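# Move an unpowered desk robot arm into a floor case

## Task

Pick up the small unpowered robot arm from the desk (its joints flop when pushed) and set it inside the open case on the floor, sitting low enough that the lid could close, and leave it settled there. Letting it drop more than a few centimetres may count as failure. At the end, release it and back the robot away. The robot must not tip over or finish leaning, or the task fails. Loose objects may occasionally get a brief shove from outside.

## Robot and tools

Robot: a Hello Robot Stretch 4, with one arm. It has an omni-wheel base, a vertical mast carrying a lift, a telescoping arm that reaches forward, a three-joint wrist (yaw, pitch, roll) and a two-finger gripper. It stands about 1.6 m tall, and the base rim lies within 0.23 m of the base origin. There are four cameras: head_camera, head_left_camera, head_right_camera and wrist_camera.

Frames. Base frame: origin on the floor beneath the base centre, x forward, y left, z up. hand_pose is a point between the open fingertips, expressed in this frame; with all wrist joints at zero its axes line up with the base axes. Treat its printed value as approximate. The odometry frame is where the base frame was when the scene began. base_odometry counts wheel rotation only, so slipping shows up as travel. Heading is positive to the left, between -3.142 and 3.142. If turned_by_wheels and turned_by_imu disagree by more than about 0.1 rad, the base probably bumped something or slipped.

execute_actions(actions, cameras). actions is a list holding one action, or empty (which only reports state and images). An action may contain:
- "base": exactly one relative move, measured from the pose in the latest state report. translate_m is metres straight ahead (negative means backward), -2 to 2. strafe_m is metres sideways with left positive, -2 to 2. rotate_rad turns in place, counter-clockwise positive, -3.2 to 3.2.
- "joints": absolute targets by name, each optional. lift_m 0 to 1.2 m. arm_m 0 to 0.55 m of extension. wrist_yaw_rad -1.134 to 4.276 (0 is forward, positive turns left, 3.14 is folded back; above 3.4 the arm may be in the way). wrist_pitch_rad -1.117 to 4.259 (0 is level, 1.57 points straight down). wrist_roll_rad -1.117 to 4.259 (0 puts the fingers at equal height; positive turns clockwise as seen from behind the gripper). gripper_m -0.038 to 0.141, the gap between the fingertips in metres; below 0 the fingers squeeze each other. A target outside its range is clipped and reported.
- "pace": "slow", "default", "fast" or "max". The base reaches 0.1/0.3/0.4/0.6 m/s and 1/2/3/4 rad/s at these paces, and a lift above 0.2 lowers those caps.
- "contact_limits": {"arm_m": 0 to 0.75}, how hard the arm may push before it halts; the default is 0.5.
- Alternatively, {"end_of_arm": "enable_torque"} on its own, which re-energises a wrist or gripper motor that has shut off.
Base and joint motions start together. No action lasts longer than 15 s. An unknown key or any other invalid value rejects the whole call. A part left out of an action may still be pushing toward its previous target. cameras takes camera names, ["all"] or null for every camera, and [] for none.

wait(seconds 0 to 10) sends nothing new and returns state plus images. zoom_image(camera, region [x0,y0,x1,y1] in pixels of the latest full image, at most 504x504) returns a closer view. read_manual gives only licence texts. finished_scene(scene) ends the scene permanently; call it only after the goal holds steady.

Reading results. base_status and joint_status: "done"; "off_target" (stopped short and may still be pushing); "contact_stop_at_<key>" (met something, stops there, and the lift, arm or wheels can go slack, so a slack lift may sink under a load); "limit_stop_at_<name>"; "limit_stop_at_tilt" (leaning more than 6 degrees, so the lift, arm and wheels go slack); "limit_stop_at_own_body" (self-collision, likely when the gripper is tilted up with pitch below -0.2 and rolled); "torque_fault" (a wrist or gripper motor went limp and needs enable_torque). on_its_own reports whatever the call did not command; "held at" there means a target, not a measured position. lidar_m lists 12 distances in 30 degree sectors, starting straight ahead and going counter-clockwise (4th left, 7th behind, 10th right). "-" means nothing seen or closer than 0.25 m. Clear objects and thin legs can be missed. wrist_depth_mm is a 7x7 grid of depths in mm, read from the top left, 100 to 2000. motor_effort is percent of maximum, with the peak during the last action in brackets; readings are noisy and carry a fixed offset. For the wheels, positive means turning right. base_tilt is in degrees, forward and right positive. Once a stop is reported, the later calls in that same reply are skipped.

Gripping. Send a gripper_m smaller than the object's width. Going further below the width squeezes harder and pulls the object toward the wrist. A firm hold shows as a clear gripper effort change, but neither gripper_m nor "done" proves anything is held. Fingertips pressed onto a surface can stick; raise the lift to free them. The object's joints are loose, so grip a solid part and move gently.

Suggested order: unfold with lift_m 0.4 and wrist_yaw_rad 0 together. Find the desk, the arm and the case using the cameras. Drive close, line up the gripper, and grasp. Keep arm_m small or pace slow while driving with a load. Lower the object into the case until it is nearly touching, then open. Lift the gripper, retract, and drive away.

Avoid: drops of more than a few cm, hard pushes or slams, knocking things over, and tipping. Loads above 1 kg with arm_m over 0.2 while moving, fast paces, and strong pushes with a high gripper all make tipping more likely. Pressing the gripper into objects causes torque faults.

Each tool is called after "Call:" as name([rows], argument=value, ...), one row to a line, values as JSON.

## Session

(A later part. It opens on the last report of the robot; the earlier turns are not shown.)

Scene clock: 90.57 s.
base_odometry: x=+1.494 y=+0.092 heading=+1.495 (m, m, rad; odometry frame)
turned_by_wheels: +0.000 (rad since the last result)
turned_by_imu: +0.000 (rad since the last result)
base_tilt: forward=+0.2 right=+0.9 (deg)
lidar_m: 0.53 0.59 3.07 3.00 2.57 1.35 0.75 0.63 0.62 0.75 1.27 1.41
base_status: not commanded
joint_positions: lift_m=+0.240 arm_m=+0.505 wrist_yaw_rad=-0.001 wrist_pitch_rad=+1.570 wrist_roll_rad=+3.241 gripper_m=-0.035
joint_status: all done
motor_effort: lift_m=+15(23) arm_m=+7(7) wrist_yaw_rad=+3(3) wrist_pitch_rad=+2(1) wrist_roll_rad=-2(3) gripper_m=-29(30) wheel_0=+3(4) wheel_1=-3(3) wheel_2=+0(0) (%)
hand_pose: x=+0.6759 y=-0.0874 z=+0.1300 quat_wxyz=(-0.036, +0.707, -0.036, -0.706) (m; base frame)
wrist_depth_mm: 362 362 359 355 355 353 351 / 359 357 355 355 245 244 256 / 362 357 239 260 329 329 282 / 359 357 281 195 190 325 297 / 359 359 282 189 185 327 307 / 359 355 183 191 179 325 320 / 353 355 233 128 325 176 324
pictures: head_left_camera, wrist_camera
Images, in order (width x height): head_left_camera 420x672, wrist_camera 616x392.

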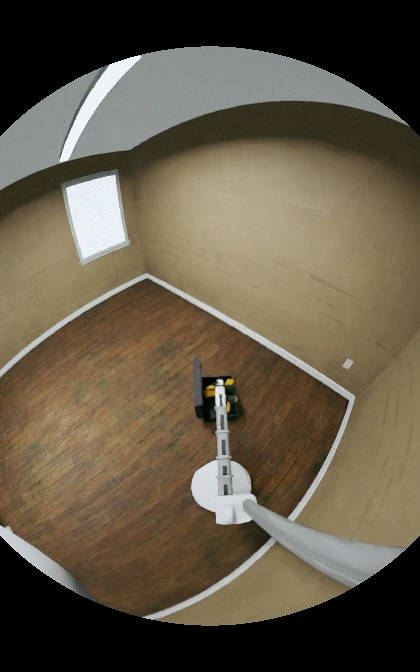

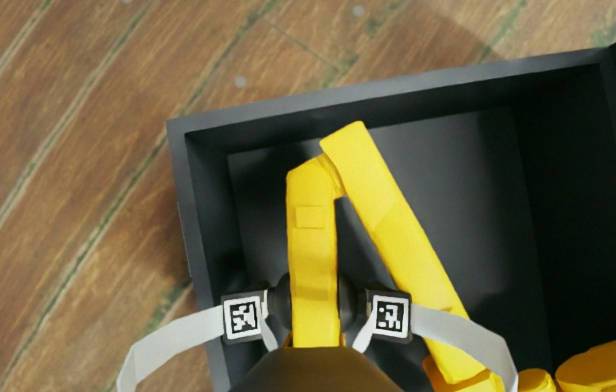

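Now the small gripper probably catches the front rim; the base is partly in. Shift left.

Call:
execute_actions([
  {"base":{"strafe_m":0.015},"joints":{"wrist_roll_rad":3.2},"pace":"slow"},
], cameras=["wrist_camera"])

Call:
execute_actions([
  {"joints":{"lift_m":0.21},"pace":"slow"},
], cameras=["head_left_camera","wrist_camera"])

Call:
zoom_image(camera="head_left_camera", region=[170,340,280,440])

Scene clock: 95.50 s.
base_odometry: x=+1.479 y=+0.093 heading=+1.494 (m, m, rad; odometry frame)
turned_by_wheels: -0.001 (rad since the last result)
turned_by_imu: -0.001 (rad since the last result)
base_tilt: forward=+0.2 right=+1.0 (deg)
lidar_m: 0.53 0.60 3.08 2.95 2.58 1.37 0.73 0.65 0.64 0.76 1.32 1.41
base_status: done
joint_positions: lift_m=+0.240 arm_m=+0.505 wrist_yaw_rad=-0.002 wrist_pitch_rad=+1.571 wrist_roll_rad=+3.202 gripper_m=-0.035
joint_status: all done
motor_effort: lift_m=+15(15) arm_m=+6(7) wrist_yaw_rad=+6(6) wrist_pitch_rad=-1(5) wrist_roll_rad=-4(7) gripper_m=-29(29) wheel_0=-12(13) wheel_1=+2(6) wheel_2=-2(2) (%)
hand_pose: x=+0.6756 y=-0.0874 z=+0.1300 quat_wxyz=(-0.022, +0.707, -0.022, -0.707) (m; base frame)
wrist_depth_mm: 364 362 359 357 353 357 353 / 362 357 359 355 249 248 249 / 362 359 256 266 329 327 270 / 357 359 320 200 195 325 278 / 359 357 293 229 189 325 290 / 359 357 181 195 181 324 296 / 355 355 248 123 325 176 306
pictures: wrist_camera
Images, in order (width x height): wrist_camera 616x392.

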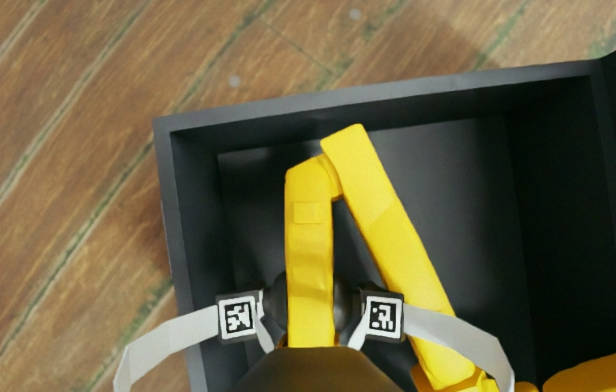

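Scene clock: 96.57 s.
base_odometry: x=+1.479 y=+0.093 heading=+1.494 (m, m, rad; odometry frame)
turned_by_wheels: +0.000 (rad since the last result)
turned_by_imu: +0.000 (rad since the last result)
base_tilt: forward=+0.3 right=+1.0 (deg)
lidar_m: 0.52 0.63 3.07 2.94 2.59 1.33 0.76 0.64 0.65 0.73 1.30 1.41
base_status: not commanded
joint_positions: lift_m=+0.210 arm_m=+0.505 wrist_yaw_rad=-0.002 wrist_pitch_rad=+1.570 wrist_roll_rad=+3.202 gripper_m=-0.035
joint_status: all done
motor_effort: lift_m=+16(17) arm_m=+7(7) wrist_yaw_rad=+5(5) wrist_pitch_rad=+3(0) wrist_roll_rad=-5(5) gripper_m=-28(28) wheel_0=-11(12) wheel_1=+2(2) wheel_2=-2(2) (%)
hand_pose: x=+0.6759 y=-0.0874 z=+0.1000 quat_wxyz=(-0.022, +0.707, -0.022, -0.706) (m; base frame)
wrist_depth_mm: 329 327 325 324 324 322 320 / 330 329 327 203 206 211 230 / 329 217 256 268 297 296 267 / 329 327 301 201 195 296 277 / 329 325 298 227 189 294 286 / 329 325 182 194 181 296 293 / 325 255 231 123 293 176 293
pictures: head_left_camera, wrist_camera
Images, in order (width x height): head_left_camera 420x672, wrist_camera 616x392.

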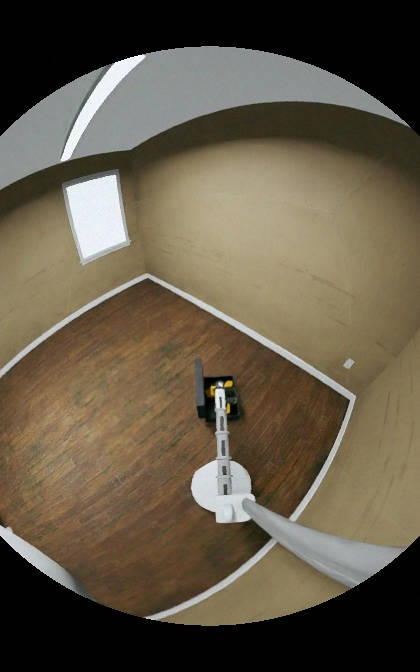

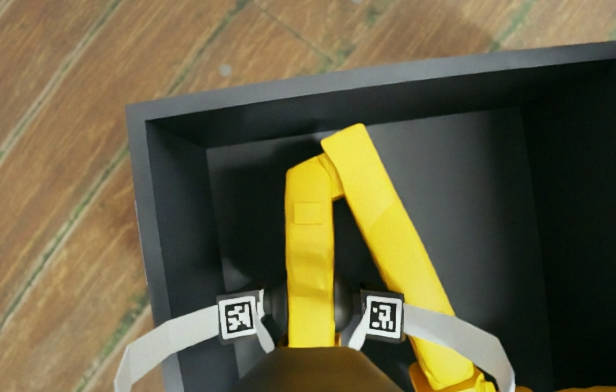

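Region (170, 340, 280, 440) of head_left_camera's 420x672 image, scaled by 4.582, with more detail than that image has; it fills the top 458 rows of this view, and the rest is white.

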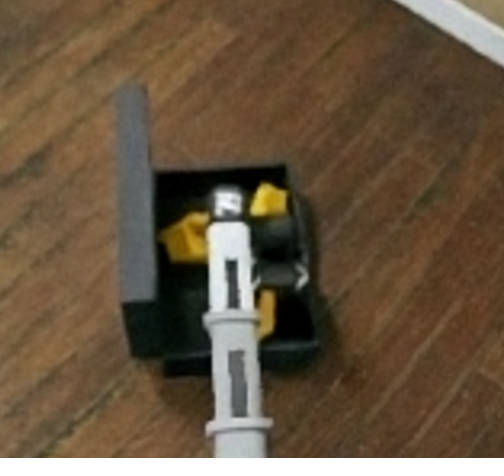

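Sliding in.

Call:
execute_actions([
  {"joints":{"lift_m":0.183},"pace":"slow"},
], cameras=[])

Call:
execute_actions([
  {"joints":{"gripper_m":0.04}},
], cameras=["wrist_camera"])

Call:
execute_actions([
  {"joints":{"lift_m":0.22},"pace":"slow"},
], cameras=["wrist_camera"])

Scene clock: 101.83 s.
base_odometry: x=+1.479 y=+0.093 heading=+1.495 (m, m, rad; odometry frame)
turned_by_wheels: +0.000 (rad since the last result)
turned_by_imu: +0.000 (rad since the last result)
base_tilt: forward=+0.3 right=+1.0 (deg)
lidar_m: 0.53 0.57 3.08 2.96 2.60 1.37 0.78 0.63 0.64 0.76 1.30 1.43
base_status: not commanded
joint_positions: lift_m=+0.183 arm_m=+0.505 wrist_yaw_rad=-0.001 wrist_pitch_rad=+1.571 wrist_roll_rad=+3.202 gripper_m=-0.035
joint_status: all done
motor_effort: lift_m=+16(17) arm_m=+7(6) wrist_yaw_rad=+4(6) wrist_pitch_rad=-3(5) wrist_roll_rad=-3(5) gripper_m=-30(29) wheel_0=-9(11) wheel_1=+2(2) wheel_2=-2(2) (%)
hand_pose: x=+0.6755 y=-0.0874 z=+0.0729 quat_wxyz=(-0.022, +0.707, -0.022, -0.707) (m; base frame)
wrist_depth_mm: 303 300 300 297 296 226 294 / 301 300 171 167 185 206 225 / 303 185 253 265 270 270 268 / 300 180 271 188 189 268 267 / 301 183 272 271 186 267 267 / 300 178 182 195 181 267 266 / 298 161 229 151 211 187 265
pictures: none
No camera images: the call's "cameras" was empty. Leave "cameras" out to get every camera's image.

Scene clock: 103.30 s.
base_odometry: x=+1.479 y=+0.093 heading=+1.495 (m, m, rad; odometry frame)
turned_by_wheels: +0.000 (rad since the last result)
turned_by_imu: +0.000 (rad since the last result)
base_tilt: forward=+0.3 right=+0.9 (deg)
lidar_m: 0.53 0.57 3.09 2.97 2.56 1.36 0.77 0.64 0.64 0.76 1.30 1.43
base_status: not commanded
joint_positions: lift_m=+0.183 arm_m=+0.505 wrist_yaw_rad=+0.000 wrist_pitch_rad=+1.570 wrist_roll_rad=+3.200 gripper_m=+0.040
joint_status: all done
motor_effort: lift_m=+16(16) arm_m=+6(6) wrist_yaw_rad=+0(4) wrist_pitch_rad=+0(2) wrist_roll_rad=-1(3) gripper_m=-5(29) wheel_0=-7(9) wheel_1=+2(2) wheel_2=-2(2) (%)
hand_pose: x=+0.6759 y=-0.0874 z=+0.0729 quat_wxyz=(-0.021, +0.707, -0.021, -0.707) (m; base frame)
wrist_depth_mm: 303 300 301 297 297 228 160 / 303 300 169 171 189 210 228 / 300 186 262 272 271 270 267 / 300 181 271 272 213 270 268 / 301 185 272 272 211 271 266 / 298 185 202 213 196 267 268 / 298 176 245 124 270 266 266
pictures: wrist_camera
Images, in order (width x height): wrist_camera 616x392.

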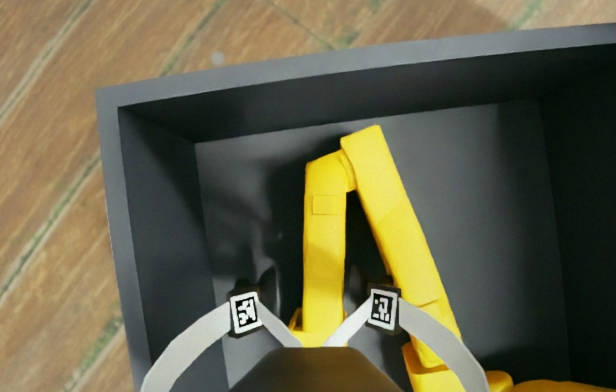

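Scene clock: 104.43 s.
base_odometry: x=+1.479 y=+0.093 heading=+1.495 (m, m, rad; odometry frame)
turned_by_wheels: +0.000 (rad since the last result)
turned_by_imu: +0.000 (rad since the last result)
base_tilt: forward=+0.3 right=+0.9 (deg)
lidar_m: 0.56 0.58 3.08 2.95 2.58 1.40 0.77 0.63 0.64 0.75 1.31 1.40
base_status: not commanded
joint_positions: lift_m=+0.220 arm_m=+0.505 wrist_yaw_rad=+0.000 wrist_pitch_rad=+1.570 wrist_roll_rad=+3.200 gripper_m=+0.040
joint_status: all done
motor_effort: lift_m=+22(23) arm_m=+6(7) wrist_yaw_rad=+1(1) wrist_pitch_rad=+1(0) wrist_roll_rad=+0(1) gripper_m=-5(6) wheel_0=-7(7) wheel_1=+2(2) wheel_2=-2(2) (%)
hand_pose: x=+0.6760 y=-0.0874 z=+0.1094 quat_wxyz=(-0.021, +0.707, -0.021, -0.707) (m; base frame)
wrist_depth_mm: 340 338 338 336 334 332 330 / 340 340 334 220 216 217 226 / 338 338 262 298 307 306 266 / 336 336 309 307 307 306 274 / 340 338 306 307 250 304 283 / 336 334 201 252 192 304 291 / 338 334 247 124 251 242 254
pictures: wrist_camera
Images, in order (width x height): wrist_camera 616x392.

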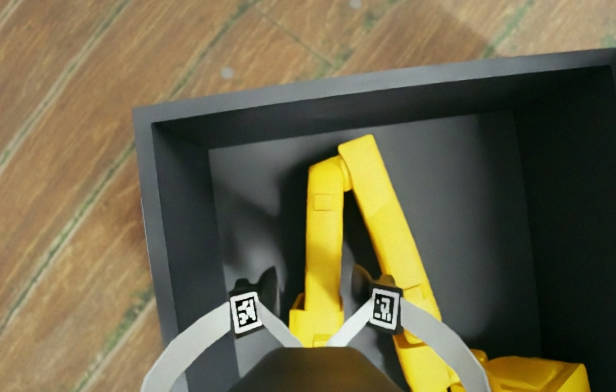

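Call:
execute_actions([
  {"joints":{"lift_m":0.3}},
], cameras=[])

Call:
execute_actions([
  {"joints":{"lift_m":0.45,"arm_m":0.05},"pace":"fast"},
], cameras=["head_camera"])

Call:
zoom_image(camera="head_camera", region=[150,330,290,460])

Scene clock: 108.90 s.
base_odometry: x=+1.479 y=+0.093 heading=+1.495 (m, m, rad; odometry frame)
turned_by_wheels: +0.000 (rad since the last result)
turned_by_imu: +0.000 (rad since the last result)
base_tilt: forward=+0.2 right=+1.0 (deg)
lidar_m: 0.52 0.57 3.06 2.94 2.58 1.35 0.75 0.63 0.63 0.72 1.30 1.41
base_status: not commanded
joint_positions: lift_m=+0.300 arm_m=+0.505 wrist_yaw_rad=+0.000 wrist_pitch_rad=+1.570 wrist_roll_rad=+3.200 gripper_m=+0.040
joint_status: all done
motor_effort: lift_m=+22(24) arm_m=+7(7) wrist_yaw_rad=+1(1) wrist_pitch_rad=+0(1) wrist_roll_rad=-1(0) gripper_m=-7(7) wheel_0=-7(7) wheel_1=+2(2) wheel_2=-2(2) (%)
hand_pose: x=+0.6760 y=-0.0874 z=+0.1894 quat_wxyz=(-0.021, +0.707, -0.021, -0.707) (m; base frame)
wrist_depth_mm: 421 421 418 418 418 413 413 / 424 421 418 418 415 415 410 / 421 418 347 340 382 345 274 / 418 418 382 389 389 384 273 / 418 415 389 392 387 387 282 / 418 415 201 332 192 379 290 / 415 415 294 124 338 282 297
pictures: none
No camera images: the call's "cameras" was empty. Leave "cameras" out to get every camera's image.

Scene clock: 110.93 s.
base_odometry: x=+1.479 y=+0.093 heading=+1.495 (m, m, rad; odometry frame)
turned_by_wheels: +0.000 (rad since the last result)
turned_by_imu: +0.000 (rad since the last result)
base_tilt: forward=+0.2 right=+0.9 (deg)
lidar_m: 0.53 0.57 3.09 2.97 2.59 1.35 0.77 0.64 0.64 0.77 1.28 0.62
base_status: not commanded
joint_positions: lift_m=+0.450 arm_m=+0.051 wrist_yaw_rad=+0.000 wrist_pitch_rad=+1.570 wrist_roll_rad=+3.200 gripper_m=+0.040
joint_status: all done
motor_effort: lift_m=+21(22) arm_m=-7(7) wrist_yaw_rad=+0(1) wrist_pitch_rad=+2(3) wrist_roll_rad=+0(1) gripper_m=-5(7) wheel_0=-7(7) wheel_1=+2(2) wheel_2=-2(2) (%)
hand_pose: x=+0.2222 y=-0.0874 z=+0.3395 quat_wxyz=(-0.021, +0.707, -0.021, -0.707) (m; base frame)
wrist_depth_mm: 580 569 355 353 353 351 351 / 574 574 357 353 351 351 349 / 574 580 379 351 351 351 564 / 574 574 569 353 351 564 564 / 574 569 564 569 574 559 564 / 580 574 201 564 193 559 569 / 574 569 569 124 564 564 554
pictures: head_camera
Images, in order (width x height): head_camera 420x560.

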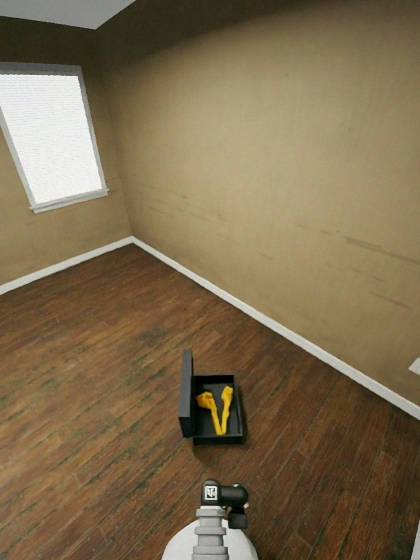

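Region (150, 330, 290, 460) of head_camera's 420x560 image, scaled by 3.600, with more detail than that image has; it fills the top 468 rows of this view, and the rest is white.

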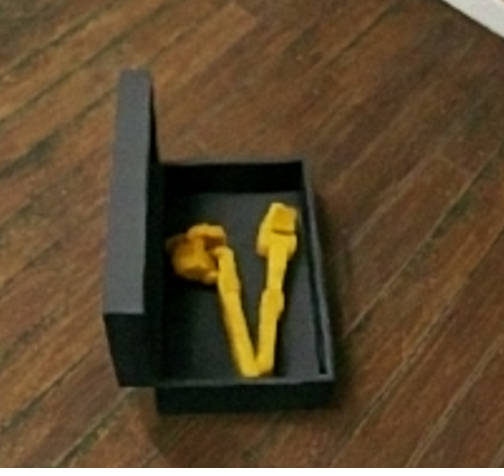

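Call:
finished_scene(scene=2)

The scene is finished: the task was done.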